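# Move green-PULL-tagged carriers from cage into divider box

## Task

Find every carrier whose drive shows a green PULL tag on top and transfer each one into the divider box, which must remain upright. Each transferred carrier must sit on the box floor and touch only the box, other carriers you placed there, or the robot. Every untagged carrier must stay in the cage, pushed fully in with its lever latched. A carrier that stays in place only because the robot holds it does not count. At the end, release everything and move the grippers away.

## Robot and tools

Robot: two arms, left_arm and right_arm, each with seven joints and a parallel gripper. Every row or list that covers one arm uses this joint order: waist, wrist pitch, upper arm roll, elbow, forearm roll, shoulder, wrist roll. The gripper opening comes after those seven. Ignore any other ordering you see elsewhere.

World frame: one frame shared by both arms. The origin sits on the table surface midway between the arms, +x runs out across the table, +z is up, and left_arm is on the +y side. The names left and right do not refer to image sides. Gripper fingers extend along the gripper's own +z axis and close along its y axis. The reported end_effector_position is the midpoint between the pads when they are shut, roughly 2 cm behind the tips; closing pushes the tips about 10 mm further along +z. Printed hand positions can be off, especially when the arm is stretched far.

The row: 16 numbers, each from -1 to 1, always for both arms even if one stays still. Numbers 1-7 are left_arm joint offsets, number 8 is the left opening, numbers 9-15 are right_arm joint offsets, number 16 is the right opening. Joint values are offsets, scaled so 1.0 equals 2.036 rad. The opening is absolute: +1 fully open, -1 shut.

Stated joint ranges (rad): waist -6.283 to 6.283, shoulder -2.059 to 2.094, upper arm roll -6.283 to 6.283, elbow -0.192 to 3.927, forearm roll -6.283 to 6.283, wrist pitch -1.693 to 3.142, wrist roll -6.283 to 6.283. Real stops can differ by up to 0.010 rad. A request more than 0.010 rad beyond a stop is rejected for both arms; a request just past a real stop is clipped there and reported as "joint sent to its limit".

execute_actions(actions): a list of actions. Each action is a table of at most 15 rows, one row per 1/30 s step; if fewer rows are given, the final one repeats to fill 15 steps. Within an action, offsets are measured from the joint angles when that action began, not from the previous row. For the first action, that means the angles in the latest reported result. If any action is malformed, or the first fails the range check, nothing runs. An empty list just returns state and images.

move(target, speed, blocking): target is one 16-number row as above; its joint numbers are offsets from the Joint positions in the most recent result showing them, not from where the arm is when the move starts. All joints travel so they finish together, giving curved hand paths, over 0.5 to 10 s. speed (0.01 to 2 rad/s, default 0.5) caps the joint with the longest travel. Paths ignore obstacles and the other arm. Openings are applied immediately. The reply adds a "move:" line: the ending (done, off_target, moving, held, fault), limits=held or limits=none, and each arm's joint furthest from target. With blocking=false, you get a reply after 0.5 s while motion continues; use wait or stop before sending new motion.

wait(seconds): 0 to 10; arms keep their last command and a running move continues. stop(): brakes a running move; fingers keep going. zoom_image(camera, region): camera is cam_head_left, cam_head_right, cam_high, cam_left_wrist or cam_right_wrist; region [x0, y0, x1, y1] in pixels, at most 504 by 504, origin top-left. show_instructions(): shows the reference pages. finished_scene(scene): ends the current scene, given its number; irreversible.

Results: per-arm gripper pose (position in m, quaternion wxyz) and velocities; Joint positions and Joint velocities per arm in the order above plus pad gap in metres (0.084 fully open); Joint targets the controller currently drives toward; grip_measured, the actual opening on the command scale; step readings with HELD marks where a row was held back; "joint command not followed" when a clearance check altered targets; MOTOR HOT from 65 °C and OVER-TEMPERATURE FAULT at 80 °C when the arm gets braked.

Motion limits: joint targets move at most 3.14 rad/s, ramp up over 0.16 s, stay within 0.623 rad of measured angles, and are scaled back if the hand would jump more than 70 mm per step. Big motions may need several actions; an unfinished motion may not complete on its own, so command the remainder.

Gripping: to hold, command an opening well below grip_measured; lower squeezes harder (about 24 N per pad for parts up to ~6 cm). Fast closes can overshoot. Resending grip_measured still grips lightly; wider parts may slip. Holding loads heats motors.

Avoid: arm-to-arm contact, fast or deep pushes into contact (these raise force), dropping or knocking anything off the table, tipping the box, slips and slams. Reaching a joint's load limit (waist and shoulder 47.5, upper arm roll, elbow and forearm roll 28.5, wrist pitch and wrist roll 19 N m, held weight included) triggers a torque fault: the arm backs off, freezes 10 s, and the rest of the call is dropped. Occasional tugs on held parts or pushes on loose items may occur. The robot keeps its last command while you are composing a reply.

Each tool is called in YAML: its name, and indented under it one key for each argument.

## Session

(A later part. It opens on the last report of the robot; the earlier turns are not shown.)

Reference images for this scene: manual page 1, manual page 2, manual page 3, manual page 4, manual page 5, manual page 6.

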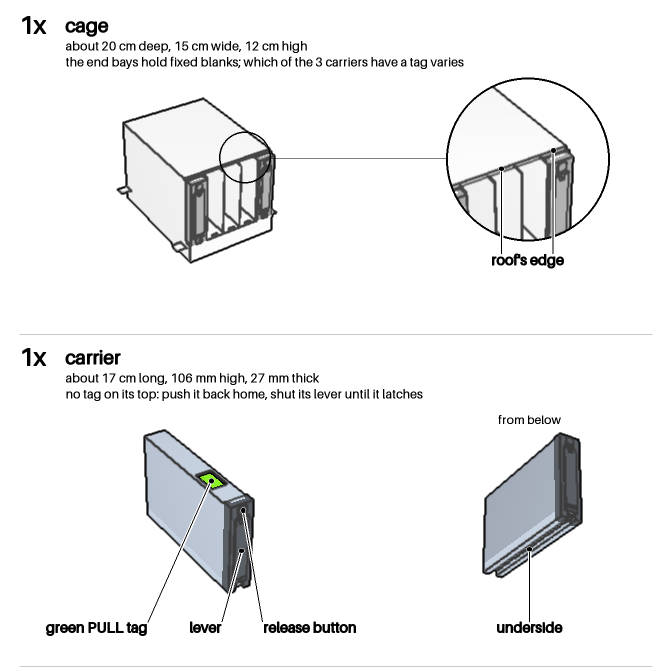

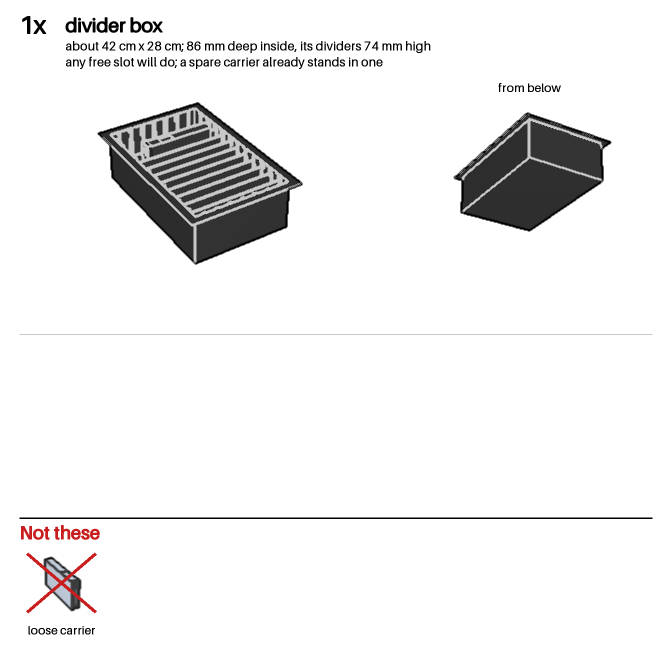

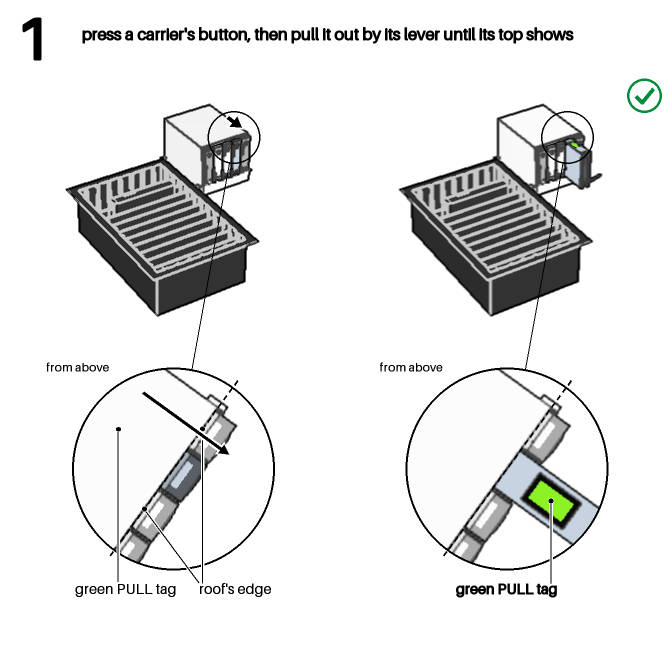

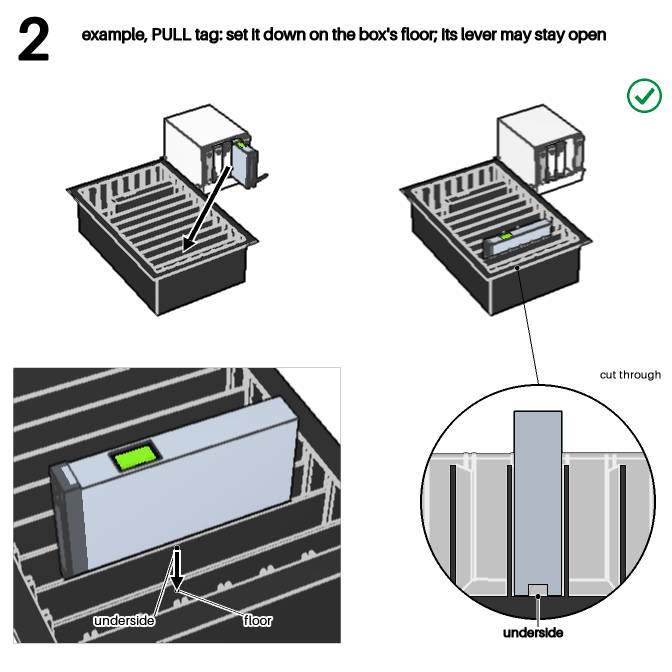

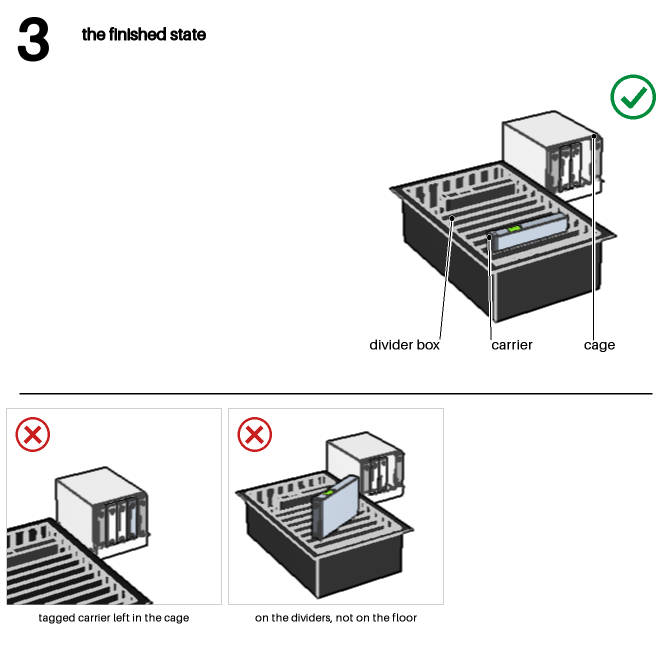

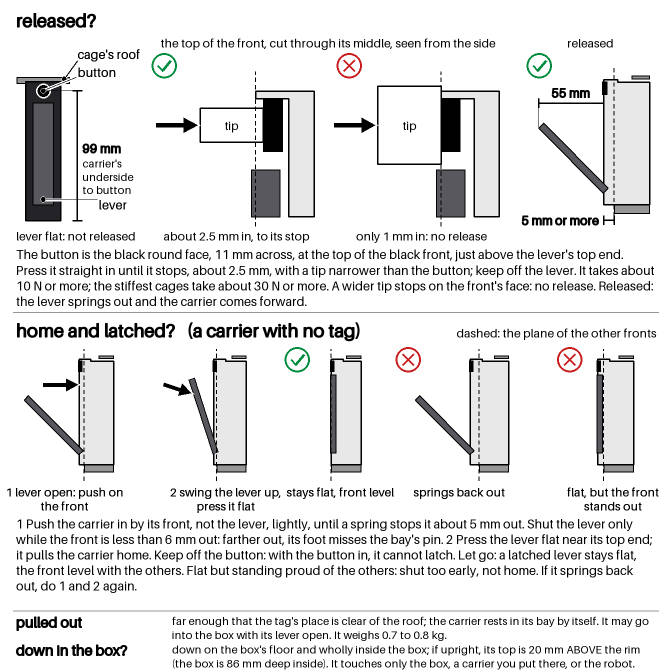

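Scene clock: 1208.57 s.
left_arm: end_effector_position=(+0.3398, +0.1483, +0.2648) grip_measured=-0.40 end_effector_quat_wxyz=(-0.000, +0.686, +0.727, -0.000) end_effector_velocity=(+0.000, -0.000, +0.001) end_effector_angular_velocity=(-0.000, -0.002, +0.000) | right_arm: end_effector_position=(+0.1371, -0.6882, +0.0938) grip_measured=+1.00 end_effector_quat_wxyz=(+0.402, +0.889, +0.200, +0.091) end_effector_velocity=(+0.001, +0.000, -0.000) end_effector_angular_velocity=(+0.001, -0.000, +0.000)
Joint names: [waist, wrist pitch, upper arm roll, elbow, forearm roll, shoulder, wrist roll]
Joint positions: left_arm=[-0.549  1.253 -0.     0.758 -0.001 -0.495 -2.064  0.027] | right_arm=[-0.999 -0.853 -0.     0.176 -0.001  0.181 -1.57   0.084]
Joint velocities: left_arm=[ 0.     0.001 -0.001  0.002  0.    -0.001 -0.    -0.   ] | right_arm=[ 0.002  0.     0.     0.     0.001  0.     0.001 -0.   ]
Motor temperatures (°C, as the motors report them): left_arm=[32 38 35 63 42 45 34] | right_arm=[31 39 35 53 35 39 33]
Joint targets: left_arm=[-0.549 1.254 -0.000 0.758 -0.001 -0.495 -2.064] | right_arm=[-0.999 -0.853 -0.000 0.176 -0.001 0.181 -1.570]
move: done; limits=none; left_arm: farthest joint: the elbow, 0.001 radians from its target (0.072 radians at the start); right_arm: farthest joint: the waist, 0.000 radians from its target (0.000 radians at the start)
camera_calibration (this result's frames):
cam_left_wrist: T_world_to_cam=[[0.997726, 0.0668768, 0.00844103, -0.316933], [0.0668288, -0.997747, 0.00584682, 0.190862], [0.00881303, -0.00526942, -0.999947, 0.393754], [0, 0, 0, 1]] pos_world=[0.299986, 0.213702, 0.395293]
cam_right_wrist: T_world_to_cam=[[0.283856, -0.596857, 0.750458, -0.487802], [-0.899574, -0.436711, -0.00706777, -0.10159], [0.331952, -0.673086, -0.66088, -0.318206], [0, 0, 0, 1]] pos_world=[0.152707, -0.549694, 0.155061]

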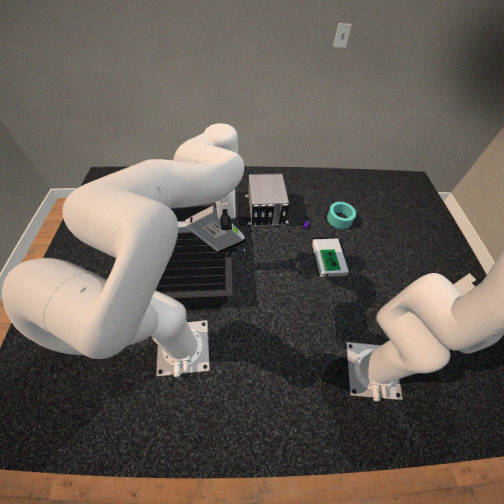

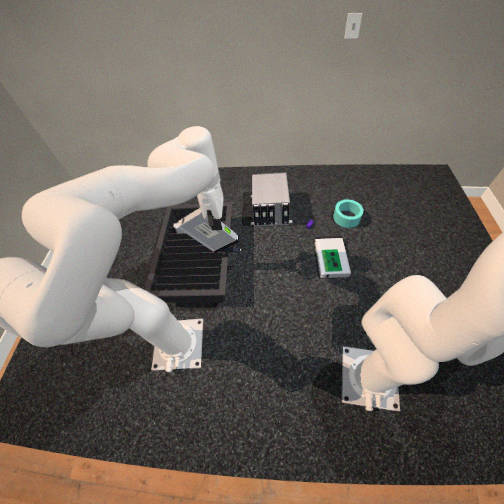

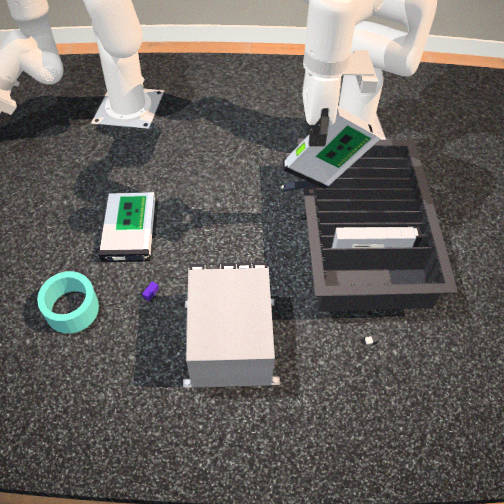

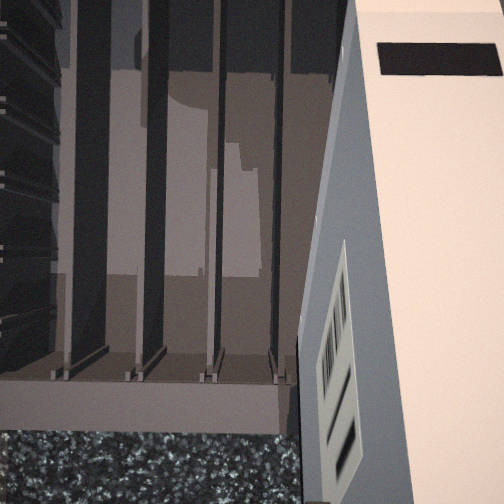

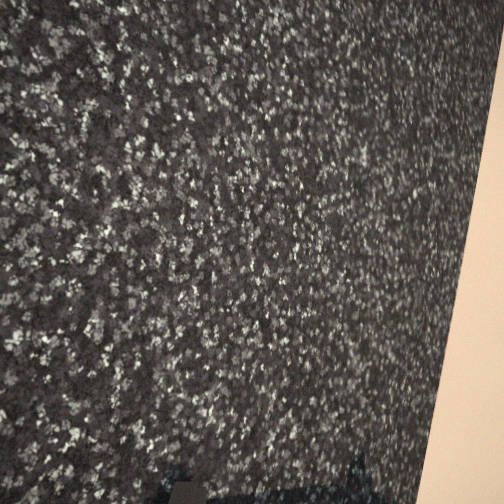

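move:
  target: [-0.06984,-0.01194,0,0.04332,0,0.05526,-0.07004,-1,0,0,0,0,0,0,0,1]
  speed: 0.12

move:
  target: [0,-0.0895,0,-0.06704,0,0.02245,0,-1,0,0,0,0,0,0,0,1]
  speed: 0.12

Scene clock: 1215.17 s.
left_arm: end_effector_position=(+0.3432, +0.0900, +0.2650) grip_measured=-0.40 end_effector_quat_wxyz=(-0.000, +0.686, +0.728, -0.000) end_effector_velocity=(-0.000, -0.001, -0.000) end_effector_angular_velocity=(+0.001, +0.001, -0.000) | right_arm: end_effector_position=(+0.1371, -0.6882, +0.0938) grip_measured=+1.00 end_effector_quat_wxyz=(+0.402, +0.889, +0.200, +0.091) end_effector_velocity=(-0.001, -0.000, -0.000) end_effector_angular_velocity=(+0.000, +0.001, -0.002)
Joint names: [waist, wrist pitch, upper arm roll, elbow, forearm roll, shoulder, wrist roll]
Joint positions: left_arm=[-0.691  1.229  0.     0.846 -0.001 -0.383 -2.206  0.027] | right_arm=[-0.999 -0.853 -0.     0.176 -0.001  0.181 -1.57   0.084]
Joint velocities: left_arm=[-0.002  0.001 -0.001  0.001 -0.     0.002 -0.003 -0.   ] | right_arm=[-0.     0.001 -0.     0.     0.002  0.    -0.001 -0.   ]
Motor temperatures (°C, as the motors report them): left_arm=[32 38 35 65 42 45 34] | right_arm=[31 39 35 53 35 39 33]
Joint targets: left_arm=[-0.691 1.229 -0.000 0.846 -0.001 -0.383 -2.207] | right_arm=[-0.999 -0.853 -0.000 0.176 -0.001 0.181 -1.570]
MOTOR HOT: a motor of the left arm reached 65 °C. Now the hottest motor of the left arm, the elbow, reports 65 °C. The temperature limit of the motors' drives, at which the controller stops that arm, is 80 °C. To cool a motor, set the load down, stop pushing, or move to a pose that needs little force.
move: done; limits=none; left_arm: farthest joint: the waist, 0.001 radians from its target (0.142 radians at the start); right_arm: farthest joint: the waist, 0.000 radians from its target (0.000 radians at the start)
camera_calibration (this result's frames):
cam_left_wrist: T_world_to_cam=[[0.997682, 0.0675339, 0.00838797, -0.316481], [0.0674868, -0.997703, 0.00577064, 0.132304], [0.00875842, -0.00519119, -0.999948, 0.393612], [0, 0, 0, 1]] pos_world=[0.303371, 0.155417, 0.395483]
cam_right_wrist: T_world_to_cam=[[0.283856, -0.596857, 0.750458, -0.487802], [-0.899574, -0.436711, -0.0070678, -0.10159], [0.331951, -0.673086, -0.66088, -0.318206], [0, 0, 0, 1]] pos_world=[0.152707, -0.549694, 0.155061]

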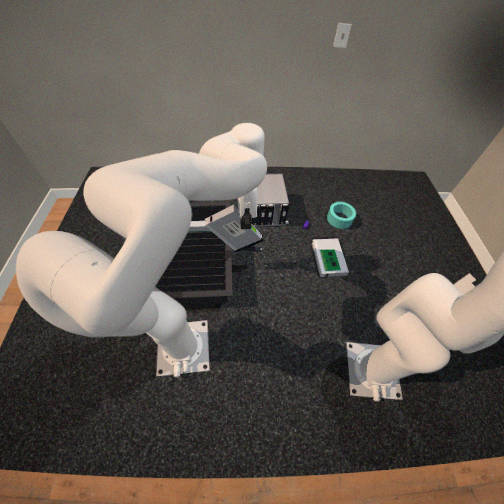

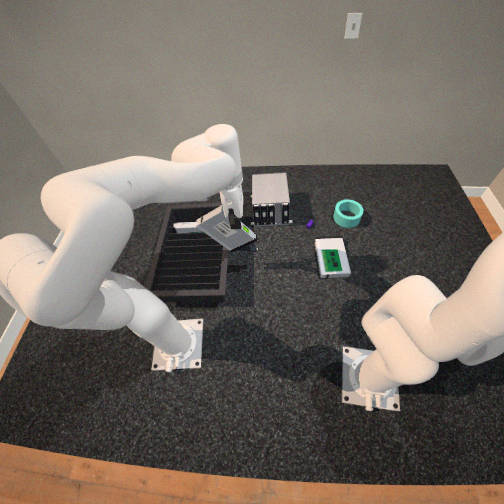

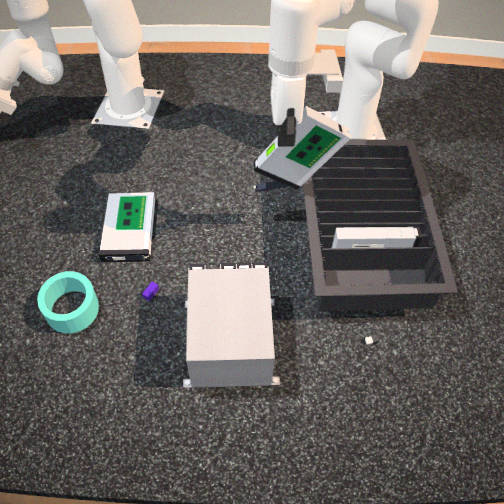

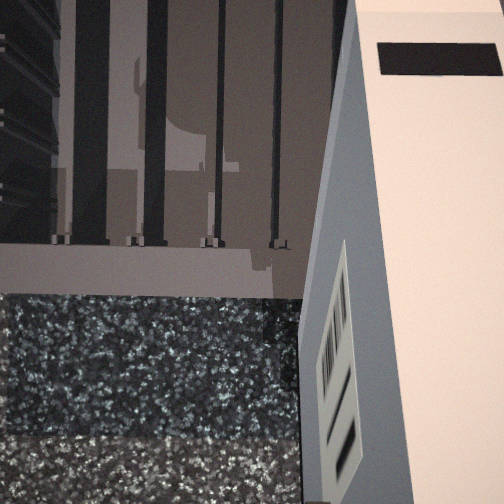

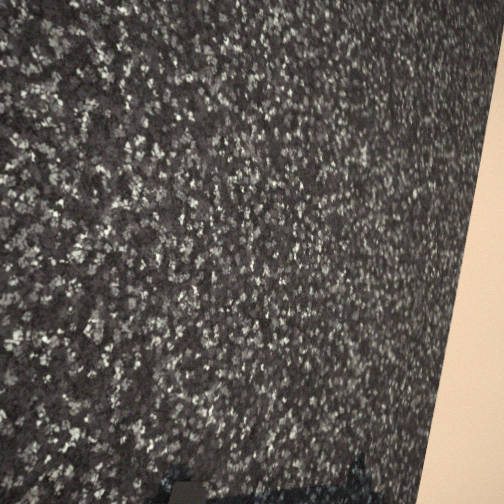

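Scene clock: 1217.13 s.
left_arm: end_effector_position=(+0.3434, +0.0898, +0.2054) grip_measured=-0.40 end_effector_quat_wxyz=(+0.000, +0.686, +0.728, -0.000) end_effector_velocity=(+0.000, +0.000, -0.000) end_effector_angular_velocity=(-0.000, -0.000, -0.001) | right_arm: end_effector_position=(+0.1371, -0.6882, +0.0938) grip_measured=+1.00 end_effector_quat_wxyz=(+0.402, +0.889, +0.200, +0.091) end_effector_velocity=(+0.000, -0.001, +0.000) end_effector_angular_velocity=(-0.001, -0.001, -0.000)
Joint names: [waist, wrist pitch, upper arm roll, elbow, forearm roll, shoulder, wrist roll]
Joint positions: left_arm=[-0.691  1.047 -0.     0.71  -0.001 -0.337 -2.207  0.027] | right_arm=[-0.999 -0.853 -0.     0.176 -0.001  0.181 -1.57   0.084]
Joint velocities: left_arm=[-0.    -0.002  0.001 -0.001  0.     0.001  0.002  0.   ] | right_arm=[ 0.    -0.    -0.     0.001  0.001 -0.    -0.    -0.   ]
Motor temperatures (°C, as the motors report them): left_arm=[32 38 35 65 42 45 34] | right_arm=[31 39 35 53 35 39 33]
Joint targets: left_arm=[-0.691 1.047 0.000 0.710 -0.001 -0.337 -2.206] | right_arm=[-0.999 -0.853 -0.000 0.176 -0.001 0.181 -1.570]
MOTOR HOT: still on. Now the hottest motor of the left arm, the elbow, reports 65 °C; a drive's own limit is 80 °C.
move: done; limits=none; left_arm: farthest joint: the elbow, 0.001 radians from its target (0.136 radians at the start); right_arm: farthest joint: the waist, 0.000 radians from its target (0.000 radians at the start)
camera_calibration (this result's frames):
cam_left_wrist: T_world_to_cam=[[0.997681, 0.0674538, 0.0091412, -0.316279], [0.0673975, -0.997706, 0.00632853, 0.132318], [0.00954712, -0.00569776, -0.999938, 0.333778], [0, 0, 0, 1]] pos_world=[0.303441, 0.15525, 0.335811]
cam_right_wrist: T_world_to_cam=[[0.283856, -0.596857, 0.750458, -0.487802], [-0.899574, -0.436711, -0.0070678, -0.10159], [0.331951, -0.673086, -0.660881, -0.318206], [0, 0, 0, 1]] pos_world=[0.152707, -0.549694, 0.155061]

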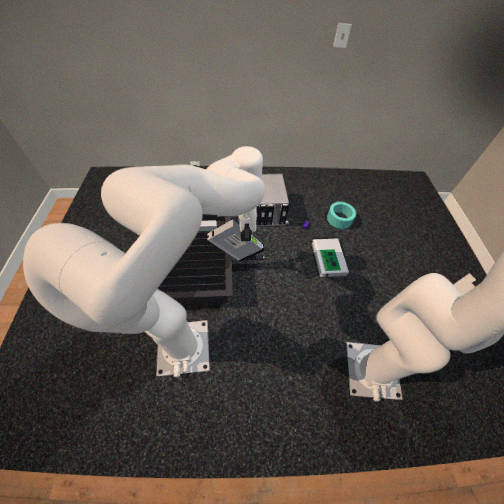

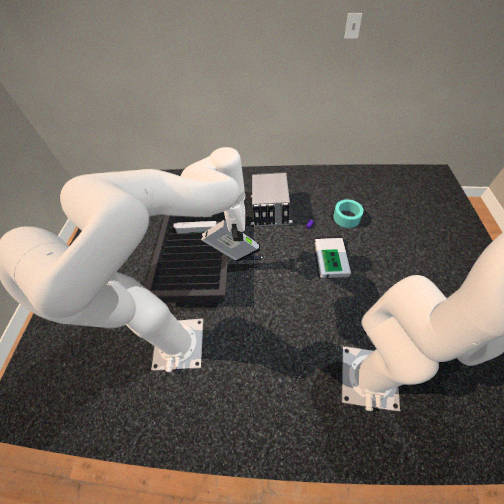

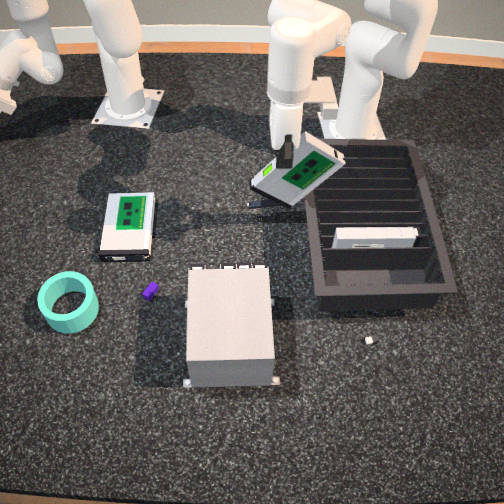

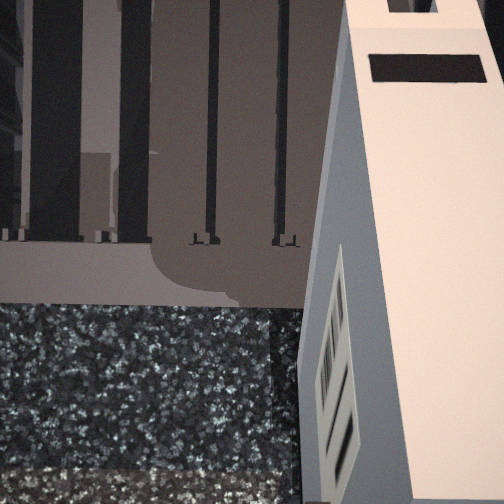

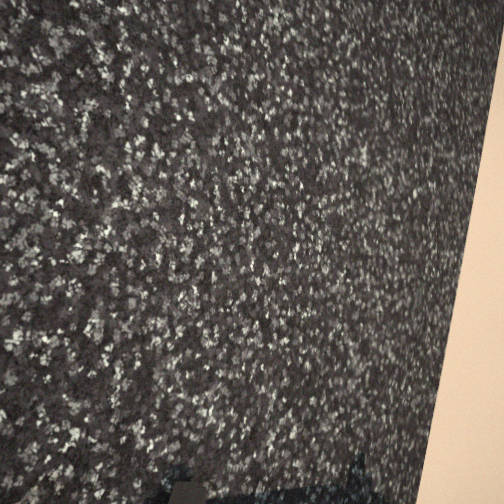

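move:
  target: [0.04612,0.00835,0,-0.03197,0,-0.04032,0.04641,-1,0,0,0,0,0,0,0,1]
  speed: 0.05

Scene clock: 1236.03 s.
left_arm: end_effector_position=(+0.3412, +0.1295, +0.2064) grip_measured=-0.40 end_effector_quat_wxyz=(+0.001, +0.686, +0.727, -0.000) end_effector_velocity=(-0.001, +0.001, -0.001) end_effector_angular_velocity=(+0.001, +0.002, -0.001) | right_arm: end_effector_position=(+0.1371, -0.6882, +0.0938) grip_measured=+1.00 end_effector_quat_wxyz=(+0.402, +0.889, +0.200, +0.091) end_effector_velocity=(+0.001, -0.000, +0.001) end_effector_angular_velocity=(-0.002, -0.000, +0.003)
Joint names: [waist, wrist pitch, upper arm roll, elbow, forearm roll, shoulder, wrist roll]
Joint positions: left_arm=[-0.597  1.064  0.     0.646 -0.001 -0.419 -2.112  0.027] | right_arm=[-0.999 -0.853 -0.     0.176 -0.001  0.181 -1.57   0.084]
Joint velocities: left_arm=[ 0.001  0.    -0.    -0.003 -0.    -0.001  0.002  0.   ] | right_arm=[ 0.001 -0.001  0.     0.001 -0.002  0.    -0.001  0.   ]
Motor temperatures (°C, as the motors report them): left_arm=[32 38 35 65 42 46 34] | right_arm=[31 39 35 53 35 39 33]
Joint targets: left_arm=[-0.597 1.064 -0.000 0.645 -0.001 -0.419 -2.112] | right_arm=[-0.999 -0.853 -0.000 0.176 -0.001 0.181 -1.570]
MOTOR HOT: still on. Now the hottest motor of the left arm, the elbow, reports 65 °C; a drive's own limit is 80 °C.
move: done; limits=none; left_arm: farthest joint: the elbow, 0.001 radians from its target (0.065 radians at the start); right_arm: farthest joint: the waist, 0.000 radians from its target (0.000 radians at the start)
camera_calibration (this result's frames):
cam_left_wrist: T_world_to_cam=[[0.997709, 0.0669368, 0.00985335, -0.31691], [0.0668736, -0.99774, 0.0066096, 0.172184], [0.0102735, -0.00593553, -0.99993, 0.334818], [0, 0, 0, 1]] pos_world=[0.301229, 0.194995, 0.336779]
cam_right_wrist: T_world_to_cam=[[0.283856, -0.596857, 0.750458, -0.487802], [-0.899574, -0.436711, -0.00706779, -0.10159], [0.331952, -0.673086, -0.66088, -0.318206], [0, 0, 0, 1]] pos_world=[0.152707, -0.549694, 0.155061]

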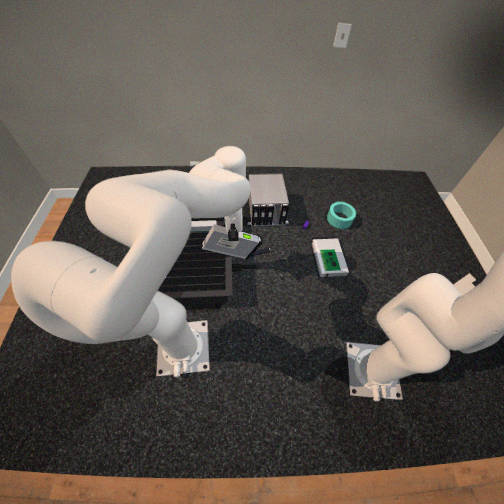

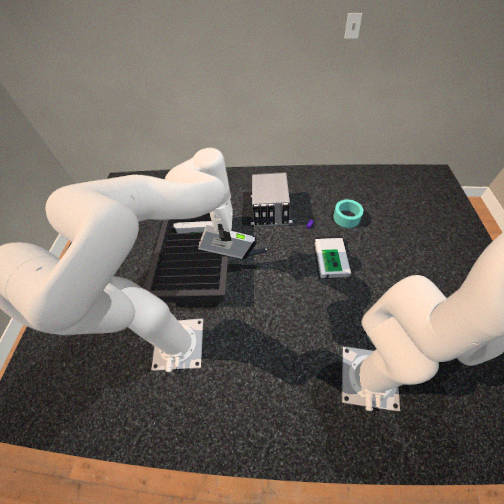

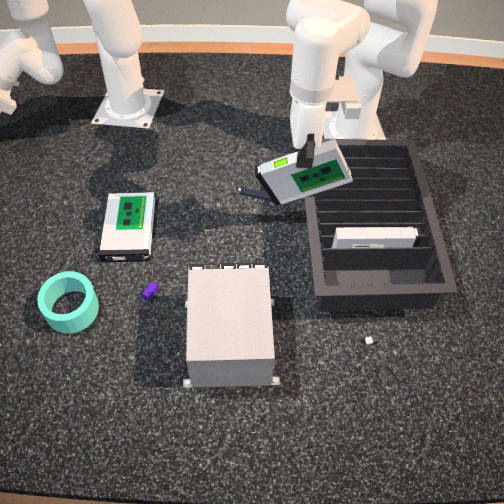

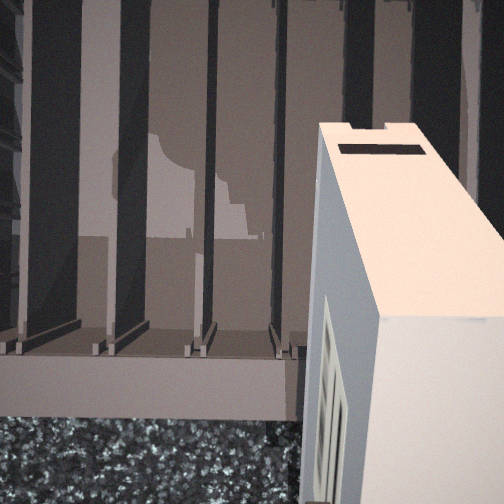

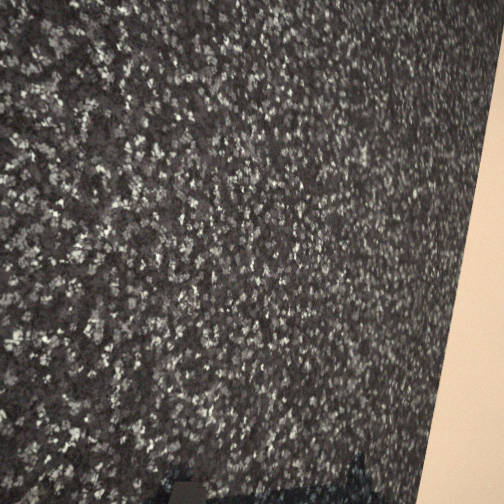

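execute_actions:
  actions: []

Scene clock: 1259.00 s.
left_arm: end_effector_position=(+0.3410, +0.1296, +0.2063) grip_measured=-0.40 end_effector_quat_wxyz=(+0.000, +0.686, +0.727, -0.000) end_effector_velocity=(-0.000, -0.000, -0.000) end_effector_angular_velocity=(+0.001, +0.000, +0.001) | right_arm: end_effector_position=(+0.1371, -0.6882, +0.0938) grip_measured=+1.00 end_effector_quat_wxyz=(+0.402, +0.889, +0.200, +0.091) end_effector_velocity=(+0.000, +0.000, -0.000) end_effector_angular_velocity=(-0.000, -0.000, +0.001)
Joint names: [waist, wrist pitch, upper arm roll, elbow, forearm roll, shoulder, wrist roll]
Joint positions: left_arm=[-0.597  1.064 -0.     0.645 -0.001 -0.419 -2.112  0.027] | right_arm=[-0.999 -0.853 -0.     0.176 -0.001  0.181 -1.57   0.084]
Joint velocities: left_arm=[ 0.     0.    -0.001 -0.     0.    -0.    -0.002 -0.   ] | right_arm=[ 0.001 -0.001 -0.    -0.    -0.001  0.    -0.     0.   ]
Motor temperatures (°C, as the motors report them): left_arm=[32 38 35 58 42 45 34] | right_arm=[31 39 35 53 35 39 33]
Joint targets: left_arm=[-0.597 1.064 -0.000 0.645 -0.001 -0.419 -2.112] | right_arm=[-0.999 -0.853 -0.000 0.176 -0.001 0.181 -1.570]
MOTOR HOT: cleared. Now the hottest motor of the left arm, the elbow, reports 58 °C.
camera_calibration (this result's frames):
cam_left_wrist: T_world_to_cam=[[0.99772, 0.0668555, 0.00922534, -0.316568], [0.0667987, -0.997746, 0.00632532, 0.172383], [0.00962743, -0.00569465, -0.999937, 0.334834], [0, 0, 0, 1]] pos_world=[0.301107, 0.195066, 0.336643]
cam_right_wrist: T_world_to_cam=[[0.283856, -0.596857, 0.750458, -0.487802], [-0.899574, -0.436711, -0.00706778, -0.10159], [0.331951, -0.673086, -0.660881, -0.318206], [0, 0, 0, 1]] pos_world=[0.152707, -0.549694, 0.155061]

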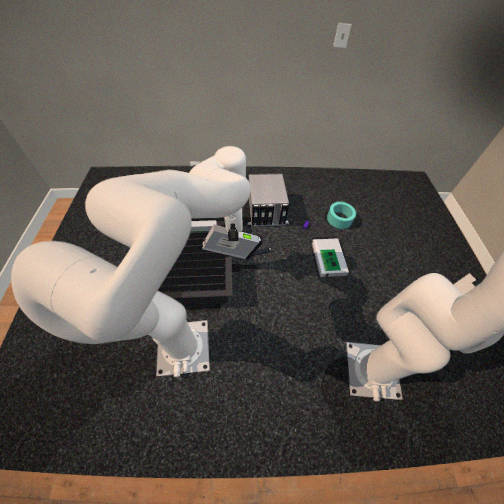

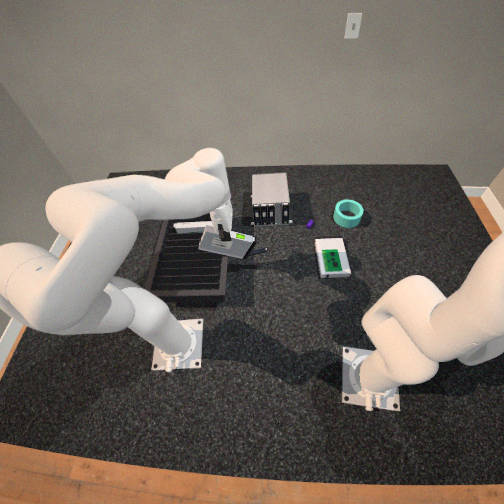

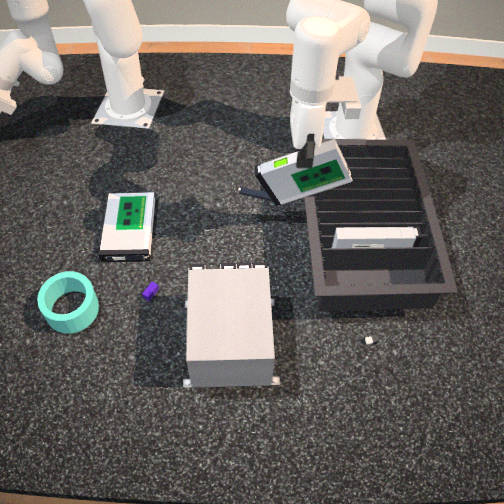

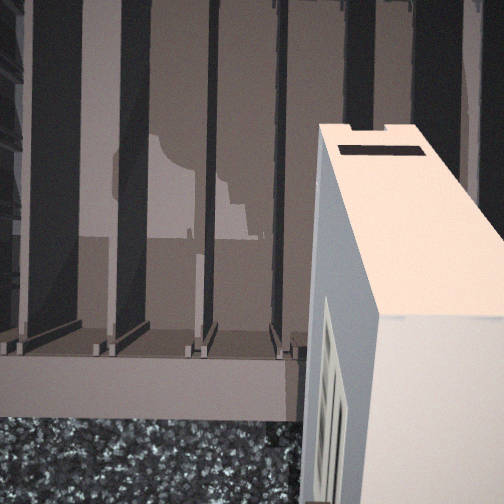

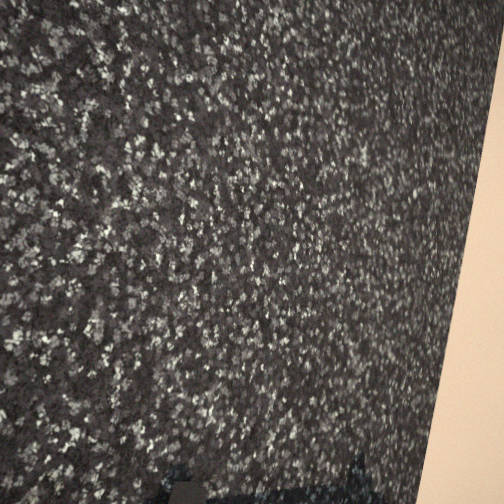

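move:
  target: [0.0523,0.0037,0,-0.0299,0,-0.0335,0.0521,-1,0,0,0,0,0,0,0,1]
  speed: 0.05

Scene clock: 1263.83 s.
left_arm: end_effector_position=(+0.3385, +0.1696, +0.2030) grip_measured=-0.40 end_effector_quat_wxyz=(+0.000, +0.686, +0.727, -0.000) end_effector_velocity=(+0.000, +0.001, +0.000) end_effector_angular_velocity=(-0.001, +0.001, +0.002) | right_arm: end_effector_position=(+0.1371, -0.6882, +0.0938) grip_measured=+1.00 end_effector_quat_wxyz=(+0.402, +0.889, +0.200, +0.091) end_effector_velocity=(+0.000, -0.000, +0.000) end_effector_angular_velocity=(-0.001, -0.000, +0.001)
Joint names: [waist, wrist pitch, upper arm roll, elbow, forearm roll, shoulder, wrist roll]
Joint positions: left_arm=[-0.491  1.072 -0.     0.584 -0.001 -0.487 -2.006  0.027] | right_arm=[-0.999 -0.853 -0.     0.176 -0.001  0.181 -1.57   0.084]
Joint velocities: left_arm=[ 0.002  0.001  0.002 -0.001  0.    -0.001  0.001  0.   ] | right_arm=[-0.    -0.    -0.     0.    -0.002  0.    -0.    -0.   ]
Motor temperatures (°C, as the motors report them): left_arm=[32 37 35 58 42 45 34] | right_arm=[31 39 35 53 35 39 33]
Joint targets: left_arm=[-0.490 1.072 -0.000 0.584 -0.001 -0.488 -2.006] | right_arm=[-0.999 -0.853 -0.000 0.176 -0.001 0.181 -1.570]
move: done; limits=none; left_arm: farthest joint: the waist, 0.000 radians from its target (0.106 radians at the start); right_arm: farthest joint: the waist, 0.000 radians from its target (0.000 radians at the start)
camera_calibration (this result's frames):
cam_left_wrist: T_world_to_cam=[[0.997705, 0.0671562, 0.00866104, -0.316675], [0.0671059, -0.997728, 0.00597434, 0.212397], [0.00904257, -0.00537943, -0.999945, 0.332008], [0, 0, 0, 1]] pos_world=[0.298693, 0.234967, 0.333463]
cam_right_wrist: T_world_to_cam=[[0.283856, -0.596858, 0.750458, -0.487802], [-0.899574, -0.436711, -0.00706789, -0.10159], [0.331951, -0.673086, -0.660881, -0.318206], [0, 0, 0, 1]] pos_world=[0.152707, -0.549694, 0.155061]

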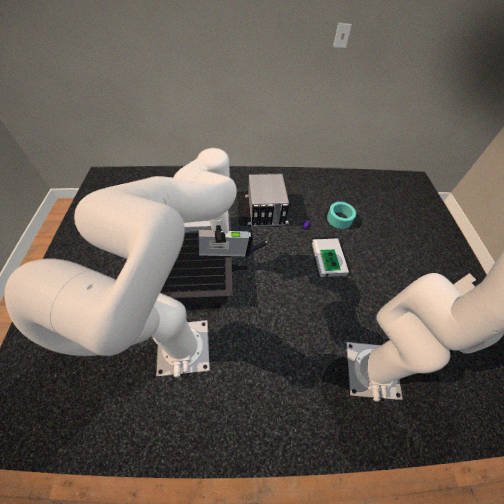

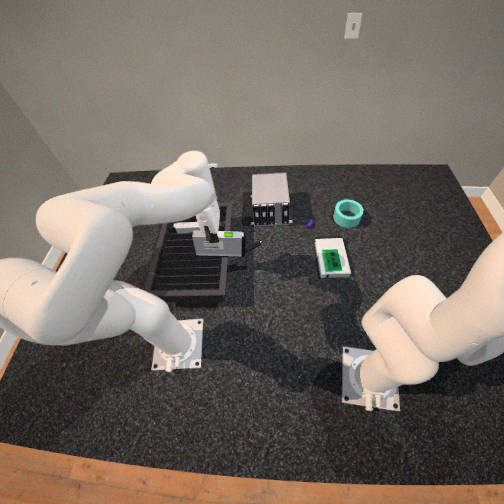

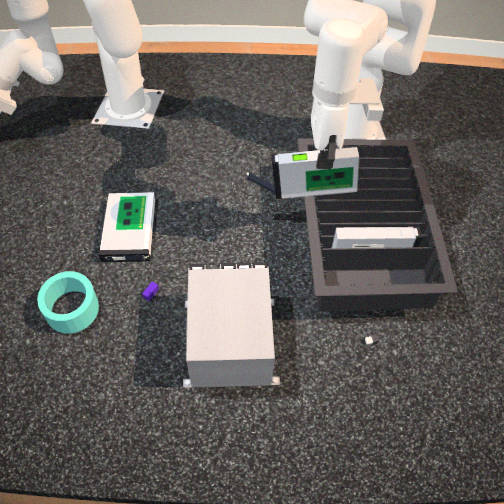

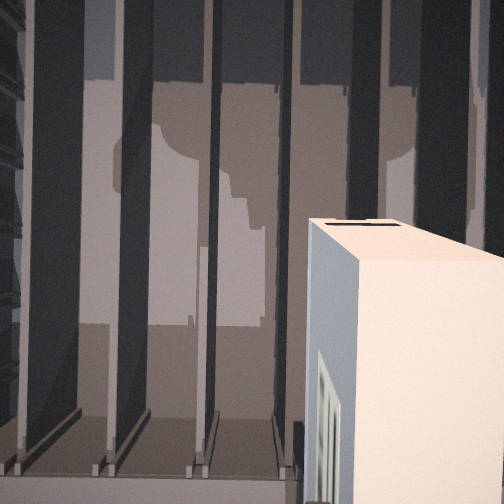

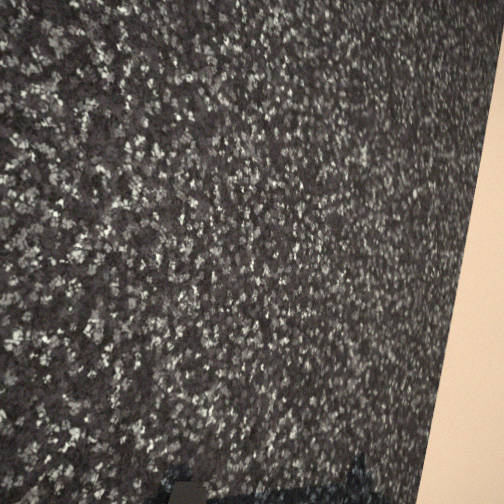

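move:
  target: [0.0350,-0.0125,0,-0.0235,0,-0.0110,0.0345,-1,0,0,0,0,0,0,0,1]
  speed: 0.04

Scene clock: 1273.43 s.
left_arm: end_effector_position=(+0.3380, +0.1938, +0.1925) grip_measured=-0.40 end_effector_quat_wxyz=(+0.000, +0.686, +0.728, -0.000) end_effector_velocity=(+0.000, -0.000, -0.000) end_effector_angular_velocity=(-0.000, -0.002, -0.001) | right_arm: end_effector_position=(+0.1371, -0.6882, +0.0938) grip_measured=+1.00 end_effector_quat_wxyz=(+0.402, +0.889, +0.200, +0.091) end_effector_velocity=(+0.001, +0.000, -0.000) end_effector_angular_velocity=(+0.001, +0.001, +0.002)
Joint names: [waist, wrist pitch, upper arm roll, elbow, forearm roll, shoulder, wrist roll]
Joint positions: left_arm=[-0.42   1.046 -0.     0.537 -0.001 -0.51  -1.936  0.027] | right_arm=[-0.999 -0.853 -0.     0.176 -0.001  0.181 -1.57   0.084]
Joint velocities: left_arm=[ 0.002 -0.002 -0.002 -0.001 -0.001 -0.     0.002 -0.   ] | right_arm=[ 0.001  0.002 -0.     0.001 -0.001  0.    -0.     0.   ]
Motor temperatures (°C, as the motors report them): left_arm=[32 38 35 60 42 45 34] | right_arm=[31 39 35 53 35 39 33]
Joint targets: left_arm=[-0.419 1.046 -0.000 0.536 -0.001 -0.510 -1.936] | right_arm=[-0.999 -0.853 -0.000 0.176 -0.001 0.181 -1.570]
move: done; limits=none; left_arm: farthest joint: the elbow, 0.001 radians from its target (0.048 radians at the start); right_arm: farthest joint: the waist, 0.000 radians from its target (0.000 radians at the start)
camera_calibration (this result's frames):
cam_left_wrist: T_world_to_cam=[[0.997621, 0.0683188, 0.0092456, -0.317962], [0.0682636, -0.997648, 0.00616213, 0.236288], [0.00964485, -0.00551633, -0.999938, 0.321482], [0, 0, 0, 1]] pos_world=[0.297974, 0.259229, 0.322945]
cam_right_wrist: T_world_to_cam=[[0.283856, -0.596857, 0.750458, -0.487802], [-0.899574, -0.436711, -0.00706776, -0.10159], [0.331951, -0.673086, -0.660881, -0.318206], [0, 0, 0, 1]] pos_world=[0.152707, -0.549694, 0.155061]

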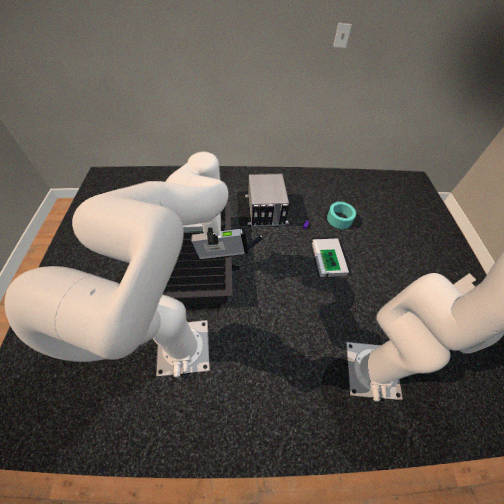

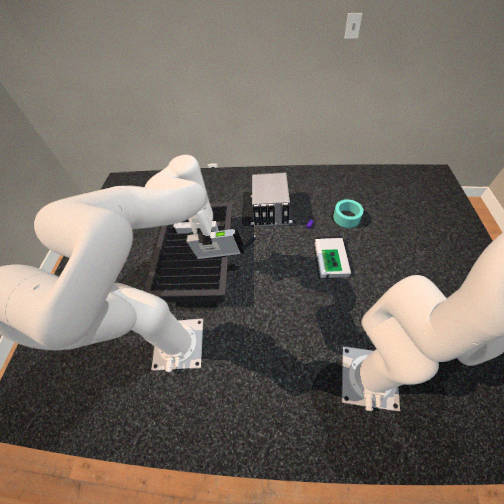

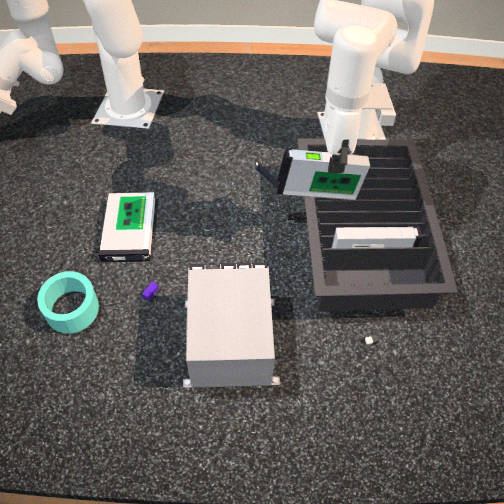

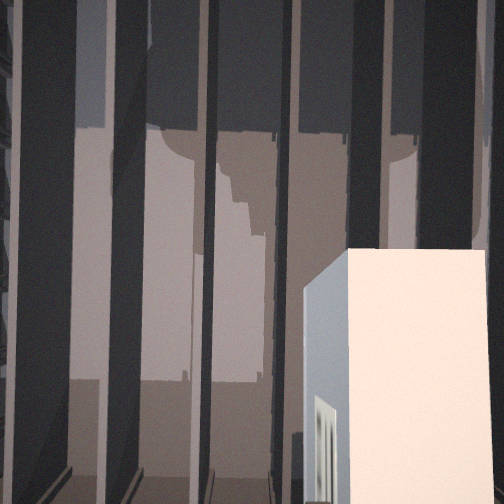

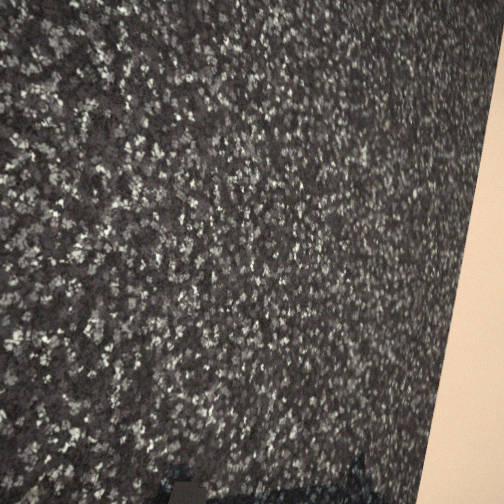

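move:
  target: [0.1022,0.0351,0,-0.0082,0,-0.0428,0.1025,-1,0,0,0,0,0,0,0,1]
  speed: 0.07

Scene clock: 1306.10 s.
left_arm: end_effector_position=(+0.3333, +0.2594, +0.2068) grip_measured=-0.40 end_effector_quat_wxyz=(-0.000, +0.686, +0.728, -0.000) end_effector_velocity=(-0.000, +0.000, +0.000) end_effector_angular_velocity=(+0.001, -0.001, -0.001) | right_arm: end_effector_position=(+0.1371, -0.6882, +0.0938) grip_measured=+1.00 end_effector_quat_wxyz=(+0.402, +0.889, +0.200, +0.091) end_effector_velocity=(+0.000, +0.000, -0.000) end_effector_angular_velocity=(+0.001, -0.000, -0.000)
Joint names: [waist, wrist pitch, upper arm roll, elbow, forearm roll, shoulder, wrist roll]
Joint positions: left_arm=[-0.212  1.118 -0.     0.52  -0.001 -0.597 -1.728  0.027] | right_arm=[-0.999 -0.853 -0.     0.176 -0.001  0.181 -1.57   0.084]
Joint velocities: left_arm=[ 0.002  0.    -0.002 -0.     0.    -0.001  0.002 -0.   ] | right_arm=[ 0.001 -0.     0.    -0.001  0.001  0.     0.001 -0.   ]
Motor temperatures (°C, as the motors report them): left_arm=[32 38 35 57 42 45 34] | right_arm=[31 39 35 53 35 39 33]
Joint targets: left_arm=[-0.211 1.118 -0.000 0.520 -0.001 -0.597 -1.728] | right_arm=[-0.999 -0.853 -0.000 0.176 -0.001 0.181 -1.570]
move: done; limits=none; left_arm: farthest joint: the waist, 0.000 radians from its target (0.207 radians at the start); right_arm: farthest joint: the waist, 0.000 radians from its target (0.000 radians at the start)
camera_calibration (this result's frames):
cam_left_wrist: T_world_to_cam=[[0.99768, 0.0675653, 0.00836024, -0.317593], [0.0675167, -0.9977, 0.00595745, 0.302237], [0.00874353, -0.00537917, -0.999947, 0.336383], [0, 0, 0, 1]] pos_world=[0.293509, 0.324809, 0.33722]
cam_right_wrist: T_world_to_cam=[[0.283856, -0.596858, 0.750458, -0.487802], [-0.899574, -0.43671, -0.00706793, -0.10159], [0.331951, -0.673086, -0.660881, -0.318206], [0, 0, 0, 1]] pos_world=[0.152707, -0.549694, 0.155061]

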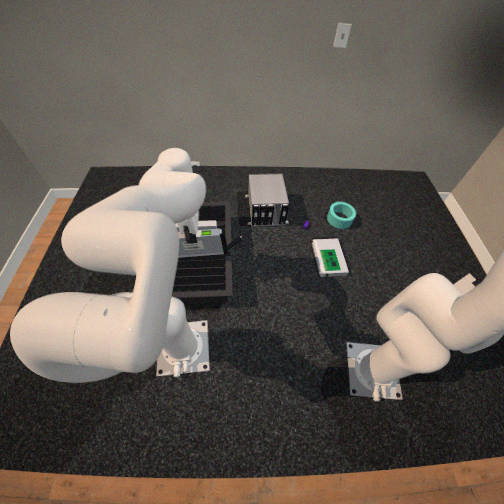

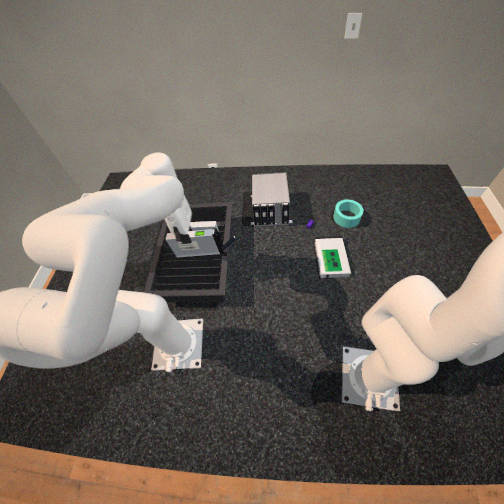

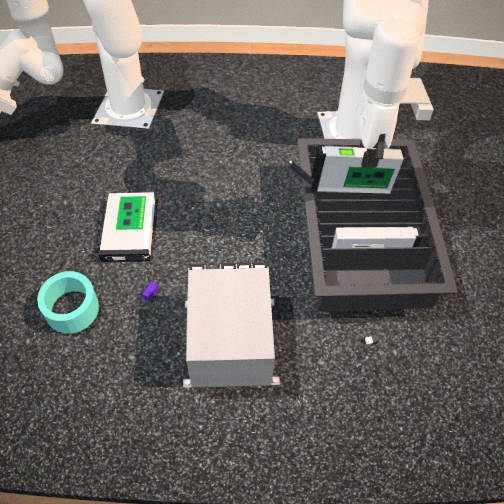

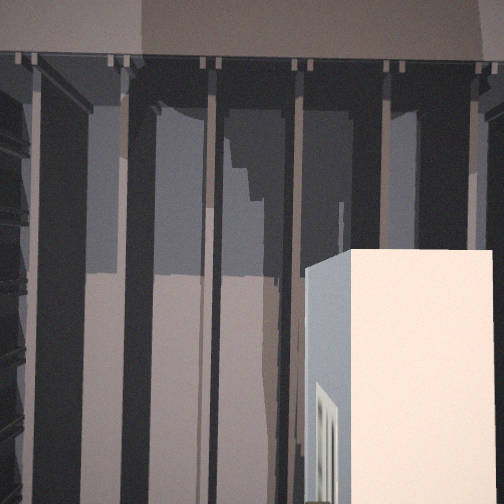

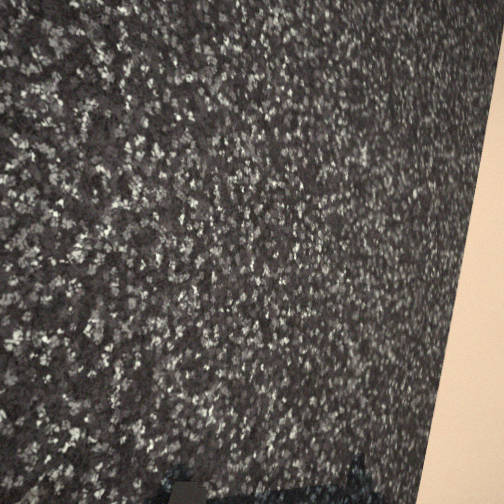

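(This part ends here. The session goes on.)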